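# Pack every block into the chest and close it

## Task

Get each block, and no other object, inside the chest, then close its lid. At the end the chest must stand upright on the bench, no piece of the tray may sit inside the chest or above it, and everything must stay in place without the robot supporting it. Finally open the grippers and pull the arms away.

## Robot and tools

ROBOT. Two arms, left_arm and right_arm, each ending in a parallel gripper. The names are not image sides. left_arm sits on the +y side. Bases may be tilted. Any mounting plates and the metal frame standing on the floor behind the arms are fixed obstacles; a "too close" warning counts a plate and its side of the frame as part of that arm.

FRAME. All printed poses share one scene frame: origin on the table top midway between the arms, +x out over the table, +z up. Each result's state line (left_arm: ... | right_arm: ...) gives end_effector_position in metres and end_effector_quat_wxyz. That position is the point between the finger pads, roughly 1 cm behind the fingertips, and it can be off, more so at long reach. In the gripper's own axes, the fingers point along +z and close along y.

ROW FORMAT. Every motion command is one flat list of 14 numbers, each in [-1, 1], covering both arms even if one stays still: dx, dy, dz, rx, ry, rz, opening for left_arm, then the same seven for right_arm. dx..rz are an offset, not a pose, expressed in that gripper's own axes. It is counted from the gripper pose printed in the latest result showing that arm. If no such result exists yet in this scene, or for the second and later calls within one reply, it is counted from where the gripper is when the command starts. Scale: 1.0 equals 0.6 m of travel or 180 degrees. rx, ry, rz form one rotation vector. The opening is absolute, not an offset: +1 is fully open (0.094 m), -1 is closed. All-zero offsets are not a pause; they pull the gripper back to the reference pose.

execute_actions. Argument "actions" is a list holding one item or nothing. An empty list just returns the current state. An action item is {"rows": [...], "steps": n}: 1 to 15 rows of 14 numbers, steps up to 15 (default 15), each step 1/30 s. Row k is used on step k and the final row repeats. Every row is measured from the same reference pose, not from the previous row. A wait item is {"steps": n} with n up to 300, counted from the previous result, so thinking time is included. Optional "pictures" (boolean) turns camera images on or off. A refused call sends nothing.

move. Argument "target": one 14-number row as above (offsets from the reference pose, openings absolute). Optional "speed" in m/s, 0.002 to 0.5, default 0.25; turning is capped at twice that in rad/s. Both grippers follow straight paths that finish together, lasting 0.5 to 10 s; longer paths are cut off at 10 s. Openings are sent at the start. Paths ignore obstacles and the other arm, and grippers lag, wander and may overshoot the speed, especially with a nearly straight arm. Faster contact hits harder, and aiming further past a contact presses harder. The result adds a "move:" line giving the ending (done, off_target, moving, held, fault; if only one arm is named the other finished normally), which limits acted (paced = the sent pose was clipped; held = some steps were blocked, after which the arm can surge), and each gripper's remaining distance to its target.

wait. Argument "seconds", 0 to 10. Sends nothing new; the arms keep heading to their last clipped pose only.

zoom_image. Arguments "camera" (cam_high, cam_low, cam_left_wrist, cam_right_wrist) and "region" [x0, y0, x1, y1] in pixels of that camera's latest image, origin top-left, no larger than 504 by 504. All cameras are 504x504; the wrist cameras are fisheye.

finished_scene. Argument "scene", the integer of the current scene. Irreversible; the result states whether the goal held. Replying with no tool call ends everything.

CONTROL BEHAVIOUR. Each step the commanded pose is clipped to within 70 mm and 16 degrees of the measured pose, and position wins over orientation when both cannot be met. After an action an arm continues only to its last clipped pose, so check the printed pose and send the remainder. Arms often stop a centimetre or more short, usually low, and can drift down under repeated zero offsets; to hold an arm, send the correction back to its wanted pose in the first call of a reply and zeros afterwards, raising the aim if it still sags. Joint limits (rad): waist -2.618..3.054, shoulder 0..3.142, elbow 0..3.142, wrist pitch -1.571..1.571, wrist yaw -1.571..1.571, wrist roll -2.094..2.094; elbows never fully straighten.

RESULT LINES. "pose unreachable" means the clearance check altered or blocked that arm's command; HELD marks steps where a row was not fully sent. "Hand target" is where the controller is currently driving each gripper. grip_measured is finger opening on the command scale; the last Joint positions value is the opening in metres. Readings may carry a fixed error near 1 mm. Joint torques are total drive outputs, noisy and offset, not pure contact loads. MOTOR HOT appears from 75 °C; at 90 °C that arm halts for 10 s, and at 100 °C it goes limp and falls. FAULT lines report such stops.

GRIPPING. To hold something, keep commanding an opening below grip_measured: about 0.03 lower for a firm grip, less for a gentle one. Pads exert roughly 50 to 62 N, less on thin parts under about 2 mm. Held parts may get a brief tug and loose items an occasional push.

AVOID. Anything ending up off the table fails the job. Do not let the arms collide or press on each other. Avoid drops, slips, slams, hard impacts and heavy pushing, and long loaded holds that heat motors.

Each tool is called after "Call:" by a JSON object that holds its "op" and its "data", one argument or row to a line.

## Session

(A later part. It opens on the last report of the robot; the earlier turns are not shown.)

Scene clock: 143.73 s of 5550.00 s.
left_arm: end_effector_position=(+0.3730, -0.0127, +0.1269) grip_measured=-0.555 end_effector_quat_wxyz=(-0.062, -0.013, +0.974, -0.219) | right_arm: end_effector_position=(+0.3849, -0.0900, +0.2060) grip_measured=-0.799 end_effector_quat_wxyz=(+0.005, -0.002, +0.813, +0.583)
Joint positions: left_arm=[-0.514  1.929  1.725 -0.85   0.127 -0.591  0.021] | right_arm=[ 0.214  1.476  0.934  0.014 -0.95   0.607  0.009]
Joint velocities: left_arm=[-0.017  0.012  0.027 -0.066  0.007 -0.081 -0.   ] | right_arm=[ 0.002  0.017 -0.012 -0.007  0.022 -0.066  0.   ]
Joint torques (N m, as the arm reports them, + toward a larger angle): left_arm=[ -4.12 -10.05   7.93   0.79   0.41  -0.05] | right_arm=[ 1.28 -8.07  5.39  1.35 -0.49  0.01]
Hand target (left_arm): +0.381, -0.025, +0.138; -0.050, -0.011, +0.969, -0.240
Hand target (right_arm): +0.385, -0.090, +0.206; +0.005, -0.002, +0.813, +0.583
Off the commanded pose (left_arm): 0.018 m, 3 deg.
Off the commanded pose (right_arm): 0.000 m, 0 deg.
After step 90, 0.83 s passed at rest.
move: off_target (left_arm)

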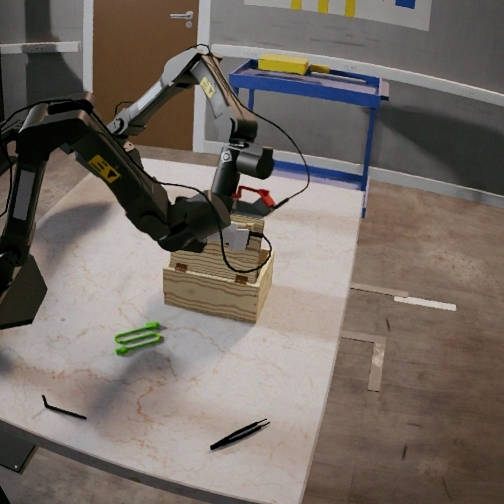

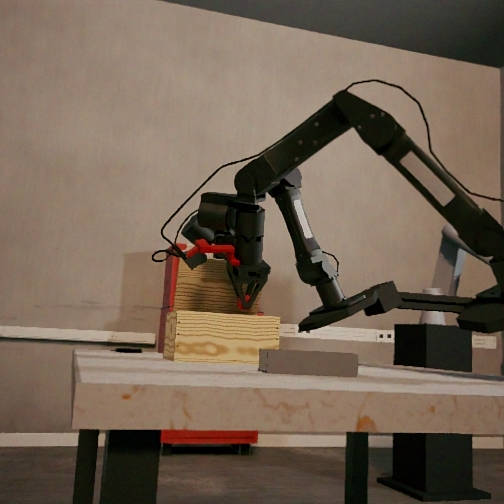

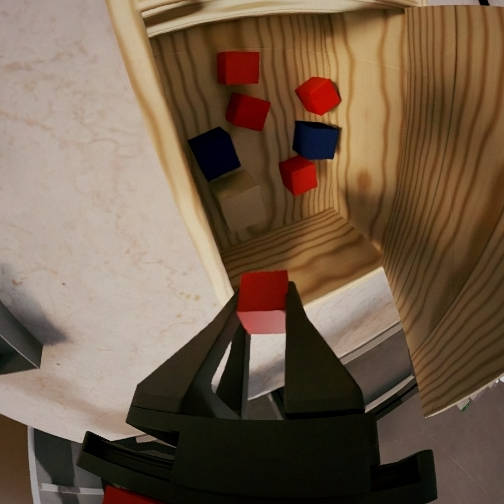

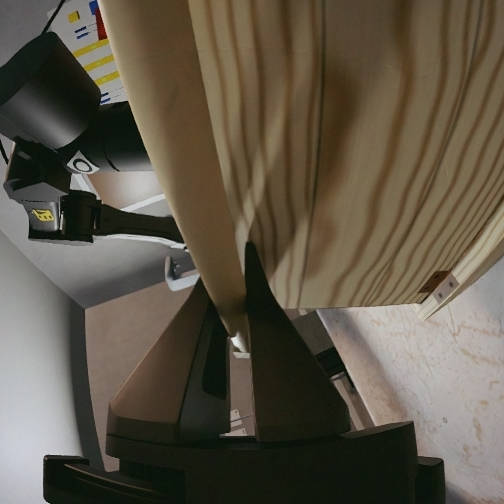

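Call:
{"op": "move", "data": {
  "target": [-0.02,-0.015,0.06,0,0,0,-0.7, 0,0,0,0,0,0,-0.9],
  "speed": 0.08
}}

Call:
{"op": "move", "data": {
  "target": [0,0,0,0,0,0,0.2, 0,0,0,0,0,0,-0.9]
}}

Call:
{"op": "move", "data": {
  "target": [0,0.05,-0.14,0,0,0,0.2, 0,0,0,0,0,0,-0.9]
}}

Call:
{"op": "move", "data": {
  "target": [0.2,0.35,0,-0.15,0,0,0.2, 0,0,0,0,0,0,-0.9]
}}

Scene clock: 151.30 s of 5550.00 s.
left_arm: end_effector_position=(+0.3732, -0.0289, +0.0934) grip_measured=-0.555 end_effector_quat_wxyz=(-0.076, -0.012, +0.974, -0.213) | right_arm: end_effector_position=(+0.3849, -0.0900, +0.2060) grip_measured=-0.799 end_effector_quat_wxyz=(+0.005, -0.002, +0.813, +0.583)
Joint positions: left_arm=[-0.517  2.045  1.783 -0.822  0.131 -0.596  0.021] | right_arm=[ 0.214  1.476  0.934  0.014 -0.95   0.607  0.009]
Joint velocities: left_arm=[-0.017  0.002 -0.002 -0.007 -0.081 -0.051  0.   ] | right_arm=[ 0.002 -0.022 -0.007 -0.007 -0.007  0.022  0.001]
Joint torques (N m, as the arm reports them, + toward a larger angle): left_arm=[ -3.97 -10.08   7.61   0.72   0.13  -0.03] | right_arm=[ 1.28 -8.06  5.38  1.35 -0.49  0.  ]
Hand target (left_arm): +0.382, -0.036, +0.098; -0.062, -0.012, +0.974, -0.219
Hand target (right_arm): +0.385, -0.090, +0.206; +0.005, -0.002, +0.813, +0.583
Off the commanded pose (left_arm): 0.011 m, 2 deg.
Off the commanded pose (right_arm): 0.000 m, 0 deg.
After step 90, 3.77 s passed at rest.
move: off_target (left_arm)

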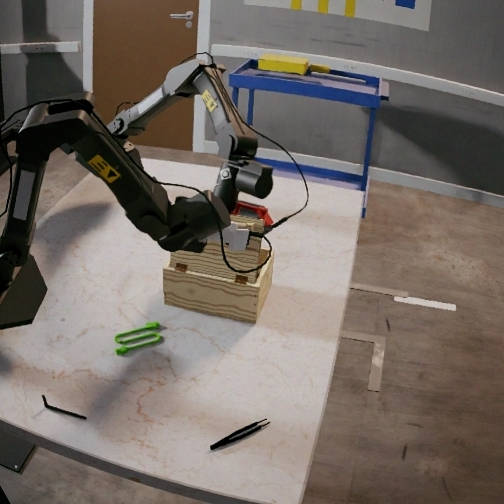

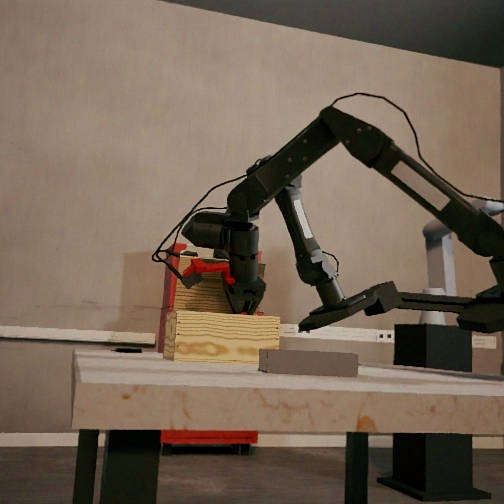

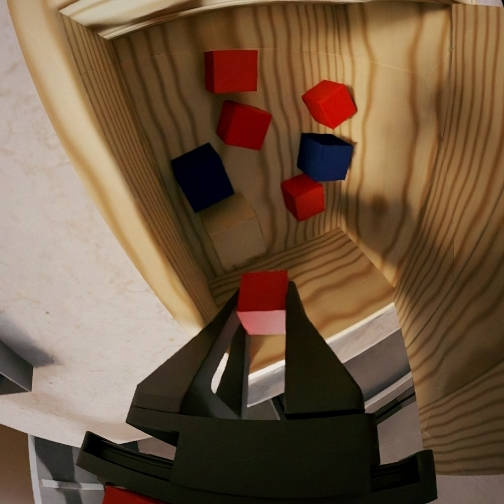

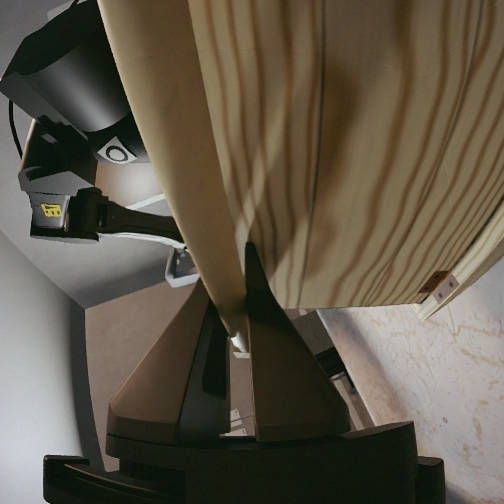

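Scene clock: 151.80 s of 5550.00 s.
left_arm: end_effector_position=(+0.3729, -0.0421, +0.1021) grip_measured=+0.197 end_effector_quat_wxyz=(-0.073, -0.006, +0.968, -0.238) | right_arm: end_effector_position=(+0.3851, -0.0899, +0.2063) grip_measured=-0.799 end_effector_quat_wxyz=(+0.005, -0.002, +0.812, +0.583)
Joint positions: left_arm=[-0.532  2.038  1.783 -0.795  0.165 -0.596  0.056] | right_arm=[ 0.214  1.476  0.934  0.015 -0.951  0.608  0.009]
Joint velocities: left_arm=[-0.022 -0.027 -0.017  0.051 -0.007 -0.022  0.001] | right_arm=[-0.012 -0.007 -0.002  0.022  0.022  0.051  0.   ]
Joint torques (N m, as the arm reports them, + toward a larger angle): left_arm=[ -2.45 -10.34   5.62   0.48  -0.06  -0.05] | right_arm=[ 1.29 -8.06  5.38  1.33 -0.48  0.  ]
Hand target (left_arm): +0.373, -0.029, +0.094; -0.076, -0.012, +0.974, -0.213
Hand target (right_arm): +0.385, -0.090, +0.206; +0.005, -0.002, +0.813, +0.583
Off the commanded pose (left_arm): 0.016 m, 3 deg.
Off the commanded pose (right_arm): 0.000 m, 0 deg.
move: off_target (left_arm)

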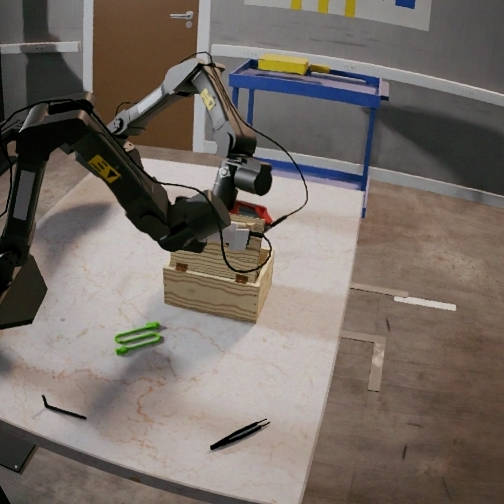

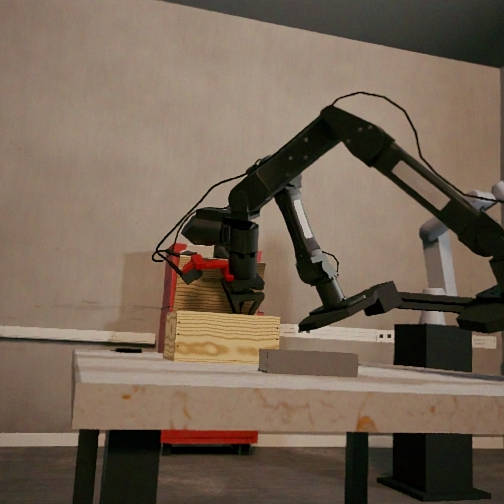

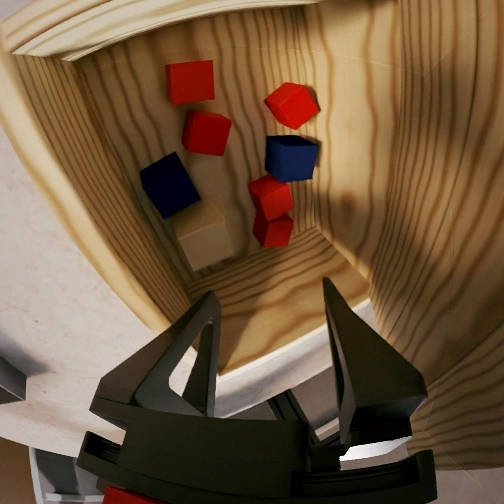

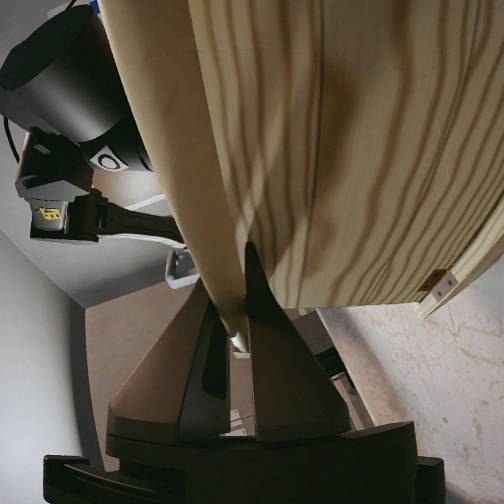

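Scene clock: 152.83 s of 5550.00 s.
left_arm: end_effector_position=(+0.3927, +0.0266, +0.1620) grip_measured=+0.198 end_effector_quat_wxyz=(-0.058, -0.018, +0.970, -0.236) | right_arm: end_effector_position=(+0.3851, -0.0899, +0.2063) grip_measured=-0.799 end_effector_quat_wxyz=(+0.005, -0.002, +0.812, +0.583)
Joint positions: left_arm=[-0.42   1.841  1.76  -0.959  0.199 -0.519  0.056] | right_arm=[ 0.214  1.476  0.934  0.016 -0.951  0.608  0.009]
Joint velocities: left_arm=[ 0.012  0.027 -0.007 -0.051 -0.066 -0.007  0.001] | right_arm=[-0.002 -0.012 -0.017  0.051 -0.037  0.066 -0.001]
Joint torques (N m, as the arm reports them, + toward a larger angle): left_arm=[ -3.07 -10.18   4.94   0.51   0.42   0.08] | right_arm=[ 1.29 -8.07  5.38  1.35 -0.49  0.  ]
Hand target (left_arm): +0.382, +0.023, +0.161; -0.073, -0.006, +0.968, -0.239
Hand target (right_arm): +0.385, -0.090, +0.206; +0.005, -0.002, +0.812, +0.583
Off the commanded pose (left_arm): 0.010 m, 2 deg.
Off the commanded pose (right_arm): 0.000 m, 0 deg.
move: done

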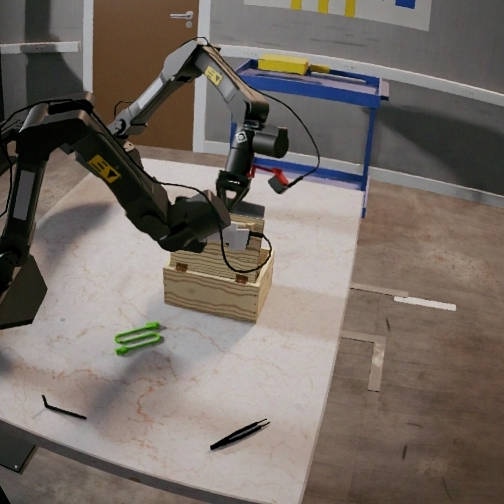

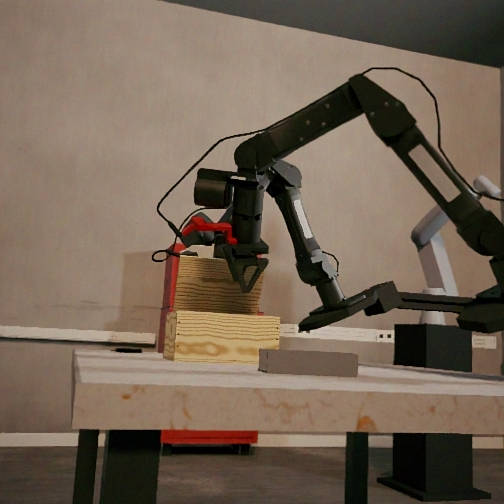

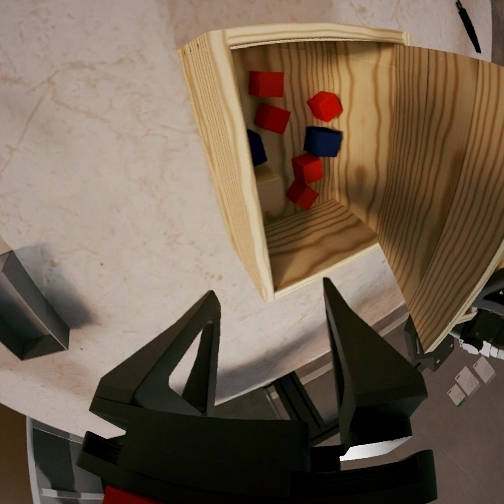

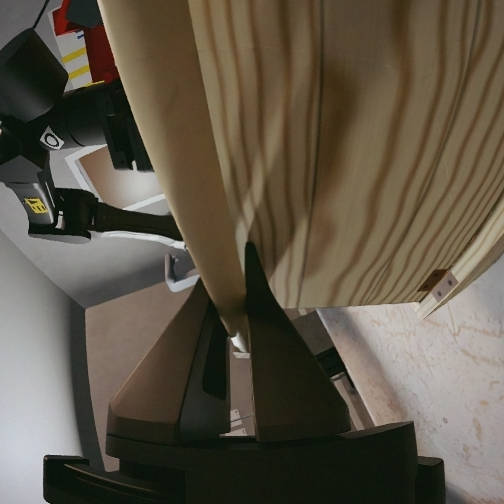

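Scene clock: 154.53 s of 5550.00 s.
left_arm: end_effector_position=(+0.2535, +0.2066, +0.0790) grip_measured=+0.198 end_effector_quat_wxyz=(-0.079, -0.004, +0.997, -0.006) | right_arm: end_effector_position=(+0.3851, -0.0899, +0.2063) grip_measured=-0.799 end_effector_quat_wxyz=(+0.005, -0.002, +0.812, +0.583)
Joint positions: left_arm=[-0.243  1.459  0.917 -0.732 -0.138 -0.356  0.056] | right_arm=[ 0.214  1.476  0.934  0.016 -0.951  0.608  0.009]
Joint velocities: left_arm=[-0.002 -0.017  0.017 -0.037 -0.007 -0.066 -0.001] | right_arm=[ 0.002 -0.022 -0.012  0.037 -0.022 -0.022 -0.001]
Joint torques (N m, as the arm reports them, + toward a larger angle): left_arm=[-0.83 -7.56  3.24  0.26 -0.1   0.04] | right_arm=[ 1.29 -8.06  5.38  1.35 -0.49  0.01]
Hand target (left_arm): +0.256, +0.210, +0.080; -0.065, -0.003, +0.998, -0.004
Hand target (right_arm): +0.385, -0.090, +0.206; +0.005, -0.002, +0.812, +0.583
Off the commanded pose (left_arm): 0.009 m, 2 deg.
Off the commanded pose (right_arm): 0.000 m, 0 deg.
move: done

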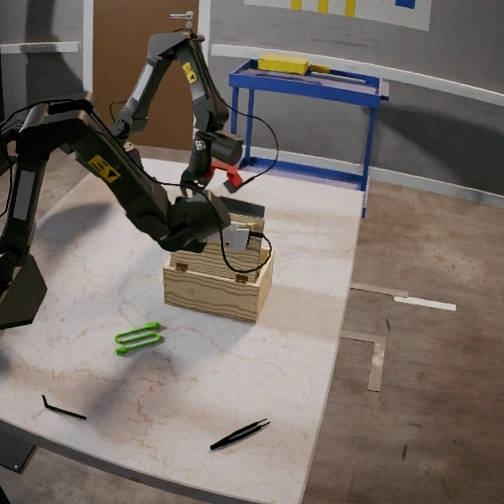

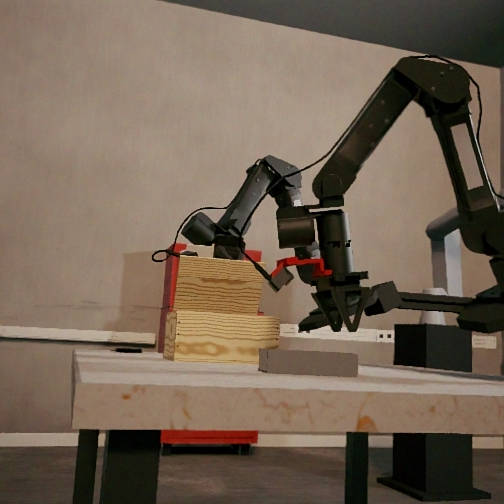

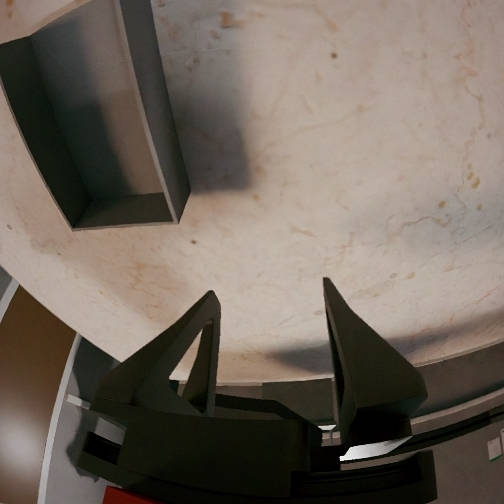

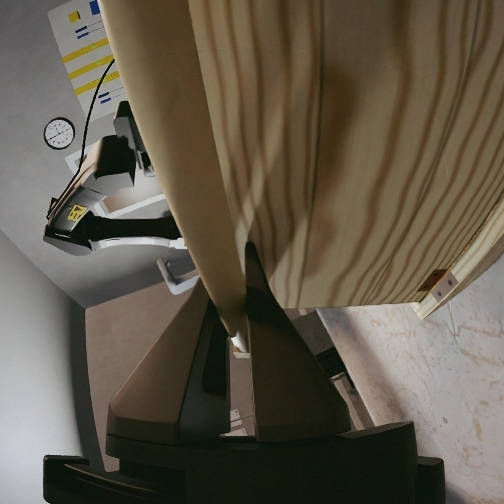

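Call:
{"op": "move", "data": {
  "target": [0,0,-0.1,0,0,0,0.2, 0,-0.0155,0.132,0.194,0,0,-0.9],
  "speed": 0.1
}}

Call:
{"op": "move", "data": {
  "target": [0,0,0,0,0,0,0.2, 0,-0.0155,0.132,0.194,0,0,-0.9],
  "speed": 0.08
}}

Call:
{"op": "move", "data": {
  "target": [0,0,0,0,0,0,0.2, 0,0,0,0,0,0,0.3]
}}

Call:
{"op": "move", "data": {
  "target": [0,0,0,0,0,0,0.2, 0,0,-0.15,0,0,0,0.3]
}}

Call:
{"op": "move", "data": {
  "target": [0,0,0,0,0,0,0.2, 0.25,-0.3,0,0,0,0,0.3]
}}

Scene clock: 163.87 s of 5550.00 s.
left_arm: end_effector_position=(+0.2525, +0.2108, +0.1266) grip_measured=+0.198 end_effector_quat_wxyz=(-0.097, -0.003, +0.995, -0.002) | right_arm: end_effector_position=(+0.3846, -0.0286, +0.1634) grip_measured=-0.798 end_effector_quat_wxyz=(+0.007, +0.004, +0.954, +0.301)
Joint positions: left_arm=[-0.265  1.37   1.024 -0.968 -0.138 -0.38   0.056] | right_arm=[ 0.59   1.682  1.36  -0.498 -0.132  0.669  0.009]
Joint velocities: left_arm=[-0.007  0.007  0.017  0.007 -0.081  0.037 -0.   ] | right_arm=[ 0.022  0.007 -0.007  0.007 -0.037 -0.066  0.   ]
Joint torques (N m, as the arm reports them, + toward a larger angle): left_arm=[-2.   -7.37  7.04 -0.02 -0.07 -0.15] | right_arm=[ 4.42 -9.01  8.13  1.1  -0.35  0.04]
Hand target (left_arm): +0.262, +0.208, +0.138; -0.079, -0.004, +0.997, -0.006
Hand target (right_arm): +0.384, -0.017, +0.174; +0.008, -0.003, +0.950, +0.313
Off the commanded pose (left_arm): 0.016 m, 2 deg.
Off the commanded pose (right_arm): 0.014 m, 2 deg.
After step 90, 2.97 s passed at rest.
move: off_target (left_arm, right_arm)

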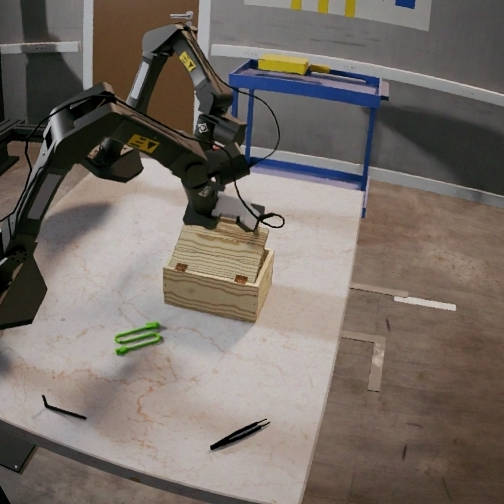

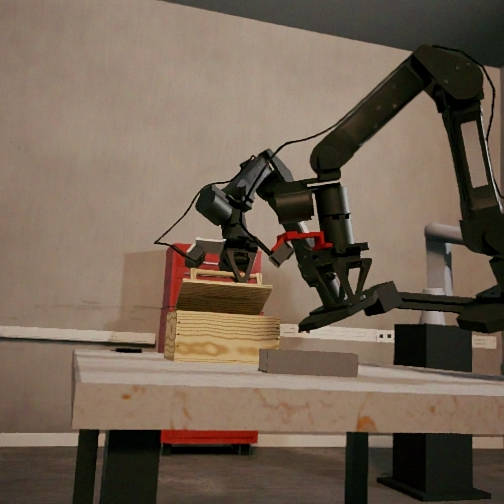

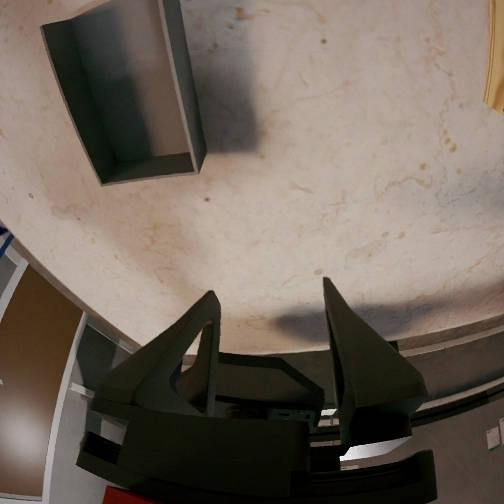

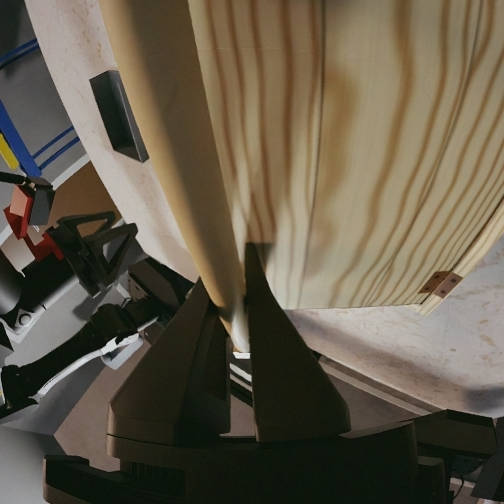

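Scene clock: 167.97 s of 5550.00 s.
left_arm: end_effector_position=(+0.2525, +0.2108, +0.1266) grip_measured=+0.198 end_effector_quat_wxyz=(-0.097, -0.003, +0.995, -0.002) | right_arm: end_effector_position=(+0.3860, +0.0032, +0.1067) grip_measured=-0.799 end_effector_quat_wxyz=(+0.003, +0.006, +1.000, +0.009)
Joint positions: left_arm=[-0.265  1.37   1.024 -0.968 -0.138 -0.38   0.056] | right_arm=[ 0.775  2.25   2.129 -1.144  0.39   0.896  0.009]
Joint velocities: left_arm=[-0.017  0.012  0.002  0.051  0.051 -0.037  0.001] | right_arm=[ 0.002  0.022  0.032  0.007  0.022 -0.051  0.   ]
Joint torques (N m, as the arm reports them, + toward a larger angle): left_arm=[-0.8  -5.9   4.93  0.11  0.   -0.04] | right_arm=[ 4.88 -8.98  6.82  0.71  0.23  0.03]
Hand target (left_arm): +0.253, +0.211, +0.127; -0.097, -0.003, +0.995, -0.002
Hand target (right_arm): +0.383, +0.010, +0.094; +0.008, +0.003, +1.000, +0.002
Off the commanded pose (left_arm): 0.000 m, 0 deg.
Off the commanded pose (right_arm): 0.015 m, 1 deg.
move: off_target (right_arm)

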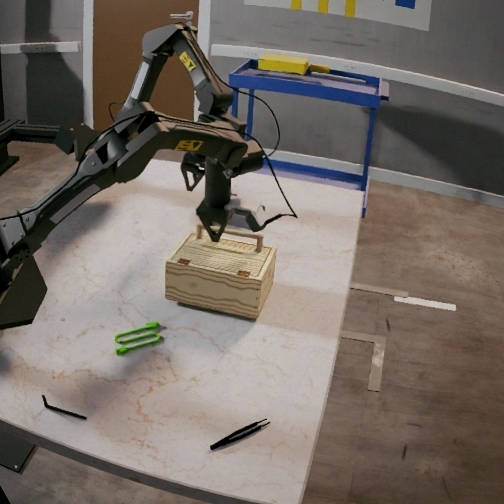

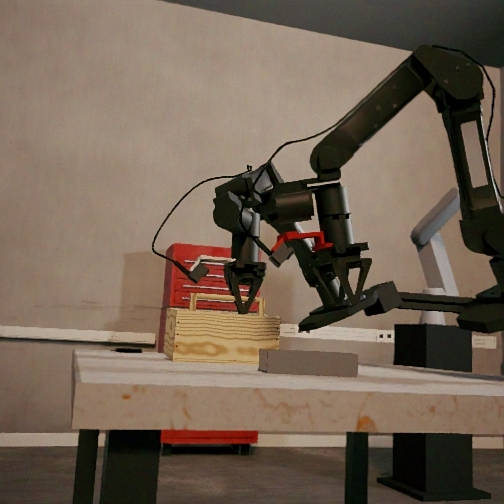

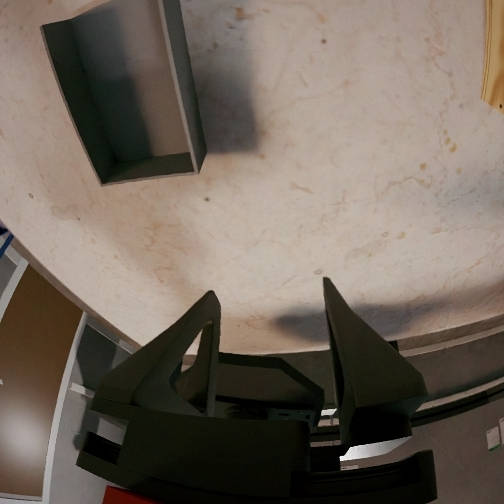

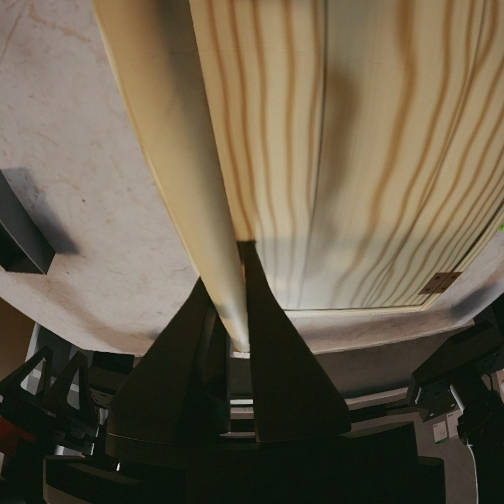

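Scene clock: 168.47 s of 5550.00 s.
left_arm: end_effector_position=(+0.2525, +0.2108, +0.1266) grip_measured=+0.198 end_effector_quat_wxyz=(-0.097, -0.003, +0.995, -0.002) | right_arm: end_effector_position=(+0.3860, +0.0042, +0.1066) grip_measured=+0.297 end_effector_quat_wxyz=(+0.002, +0.007, +1.000, +0.012)
Joint positions: left_arm=[-0.265  1.37   1.024 -0.968 -0.138 -0.38   0.056] | right_arm=[ 0.774  2.25   2.129 -1.14   0.384  0.896  0.061]
Joint velocities: left_arm=[-0.007 -0.017 -0.002 -0.095 -0.095  0.022 -0.   ] | right_arm=[-0.002  0.012 -0.012  0.007  0.037 -0.022  0.001]
Joint torques (N m, as the arm reports them, + toward a larger angle): left_arm=[-1.   -5.9   5.1   0.07  0.07 -0.02] | right_arm=[  4.39 -12.18   5.59   0.42   0.09   0.01]
Hand target (left_arm): +0.252, +0.211, +0.127; -0.097, -0.003, +0.995, -0.002
Hand target (right_arm): +0.386, +0.003, +0.107; +0.003, +0.006, +1.000, +0.009
Off the commanded pose (left_arm): 0.000 m, 0 deg.
Off the commanded pose (right_arm): 0.001 m, 0 deg.
move: done

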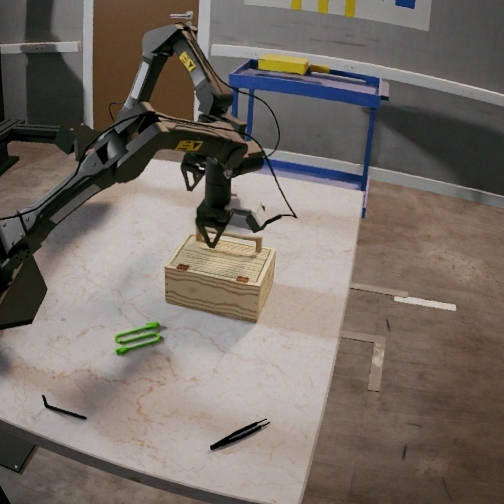

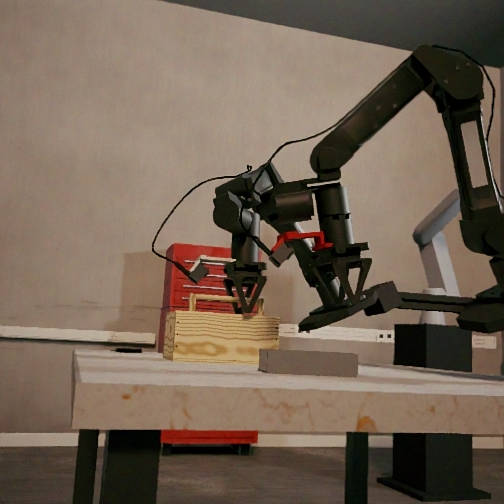

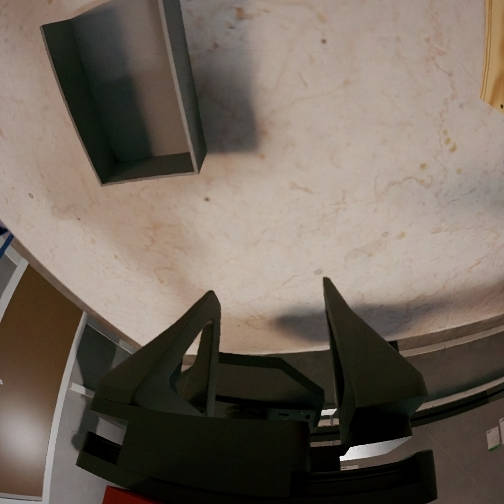

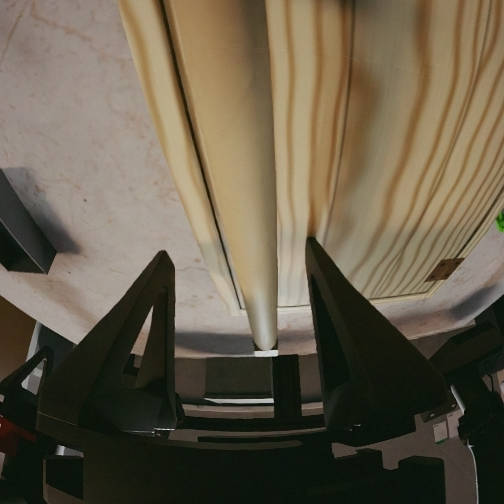

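Scene clock: 169.67 s of 5550.00 s.
left_arm: end_effector_position=(+0.2525, +0.2108, +0.1266) grip_measured=+0.198 end_effector_quat_wxyz=(-0.097, -0.003, +0.995, -0.002) | right_arm: end_effector_position=(+0.3871, -0.0020, +0.1914) grip_measured=+0.297 end_effector_quat_wxyz=(-0.006, +0.007, +1.000, +0.013)
Joint positions: left_arm=[-0.265  1.37   1.024 -0.968 -0.138 -0.38   0.056] | right_arm=[ 0.835  2.25   2.45  -1.494  0.389  0.962  0.061]
Joint velocities: left_arm=[-0.007 -0.002  0.017  0.037 -0.066 -0.037  0.001] | right_arm=[-0.017  0.002  0.007 -0.037 -0.007 -0.051  0.   ]
Joint torques (N m, as the arm reports them, + toward a larger angle): left_arm=[-0.89 -6.02  4.91  0.11  0.07 -0.05] | right_arm=[  5.36 -11.17   7.69   0.31   0.21   0.07]
Hand target (left_arm): +0.252, +0.211, +0.127; -0.097, -0.003, +0.995, -0.002
Hand target (right_arm): +0.387, +0.002, +0.197; +0.002, +0.007, +1.000, +0.013
Off the commanded pose (left_arm): 0.000 m, 0 deg.
Off the commanded pose (right_arm): 0.007 m, 1 deg.
move: done

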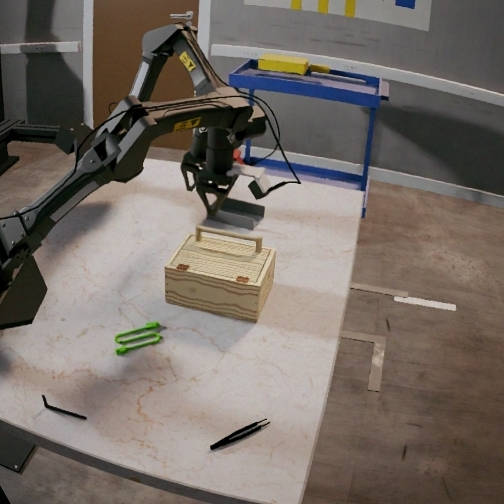

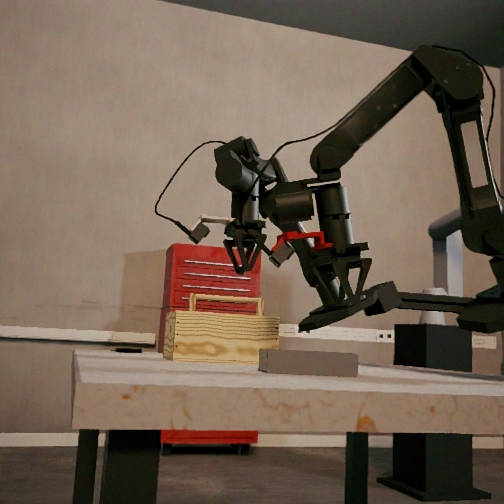

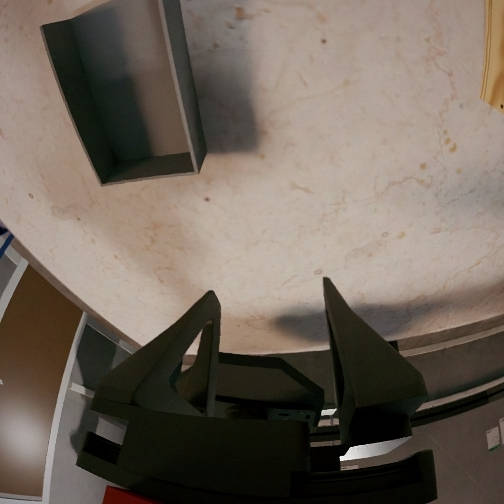

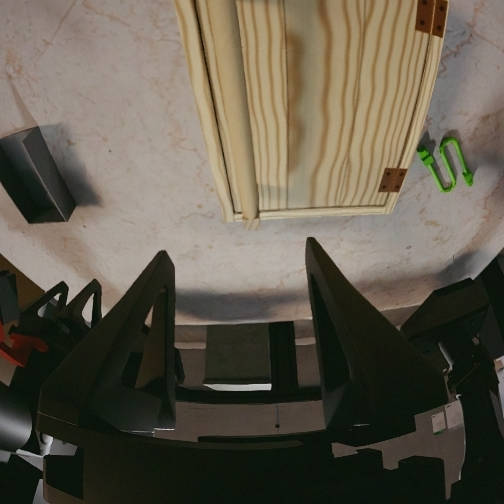

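Scene clock: 171.20 s of 5550.00 s.
left_arm: end_effector_position=(+0.2525, +0.2108, +0.1266) grip_measured=+0.198 end_effector_quat_wxyz=(-0.097, -0.003, +0.995, -0.002) | right_arm: end_effector_position=(+0.2345, -0.1806, +0.1881) grip_measured=+0.297 end_effector_quat_wxyz=(-0.019, +0.004, +1.000, +0.004)
Joint positions: left_arm=[-0.265  1.37   1.024 -0.968 -0.138 -0.38   0.056] | right_arm=[ 0.909  1.296  1.018 -1.076  0.393  1.046  0.061]
Joint velocities: left_arm=[-0.002  0.007  0.017 -0.022 -0.095  0.022 -0.001] | right_arm=[ 0.012  0.007  0.007 -0.037  0.022  0.037 -0.   ]
Joint torques (N m, as the arm reports them, + toward a larger angle): left_arm=[-0.94 -5.95  4.91  0.12  0.04 -0.02] | right_arm=[ 2.85 -6.38  4.66  0.55  0.21  0.08]
Hand target (left_arm): +0.252, +0.211, +0.127; -0.097, -0.003, +0.995, -0.002
Hand target (right_arm): +0.236, -0.179, +0.192; -0.006, +0.007, +1.000, +0.013
Off the commanded pose (left_arm): 0.000 m, 0 deg.
Off the commanded pose (right_arm): 0.001 m, 2 deg.
move: done

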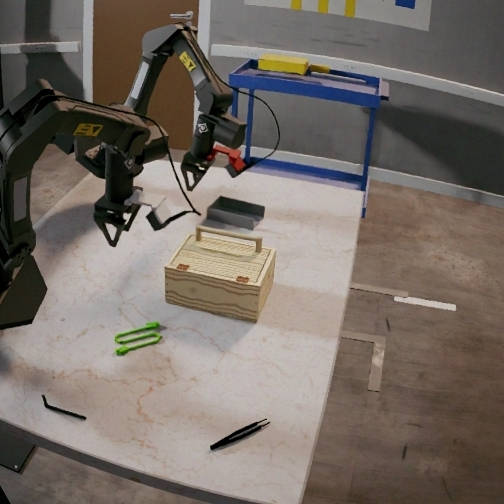

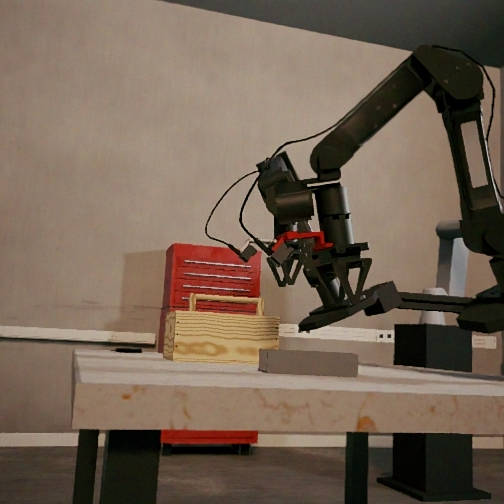

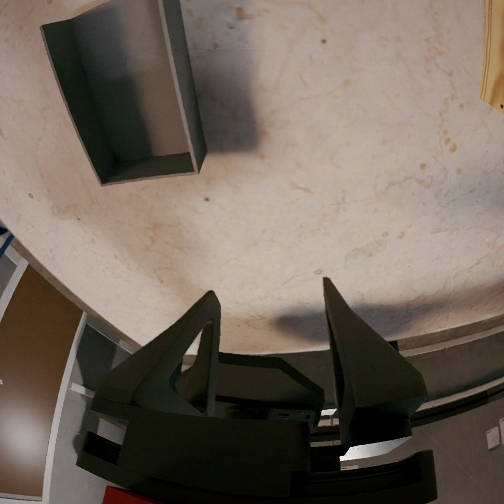

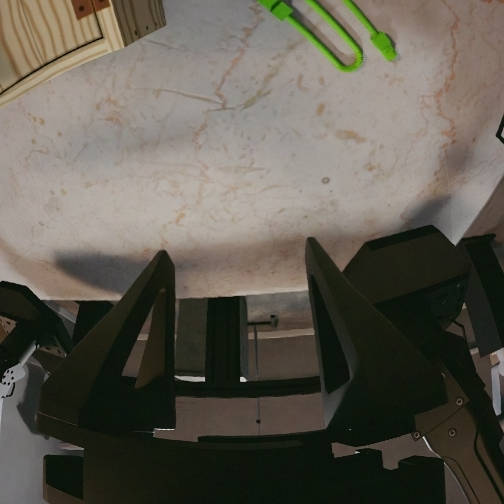

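Call:
{"op": "finished_scene", "data": {
  "scene": 2
}}

The scene is finished: the task was done.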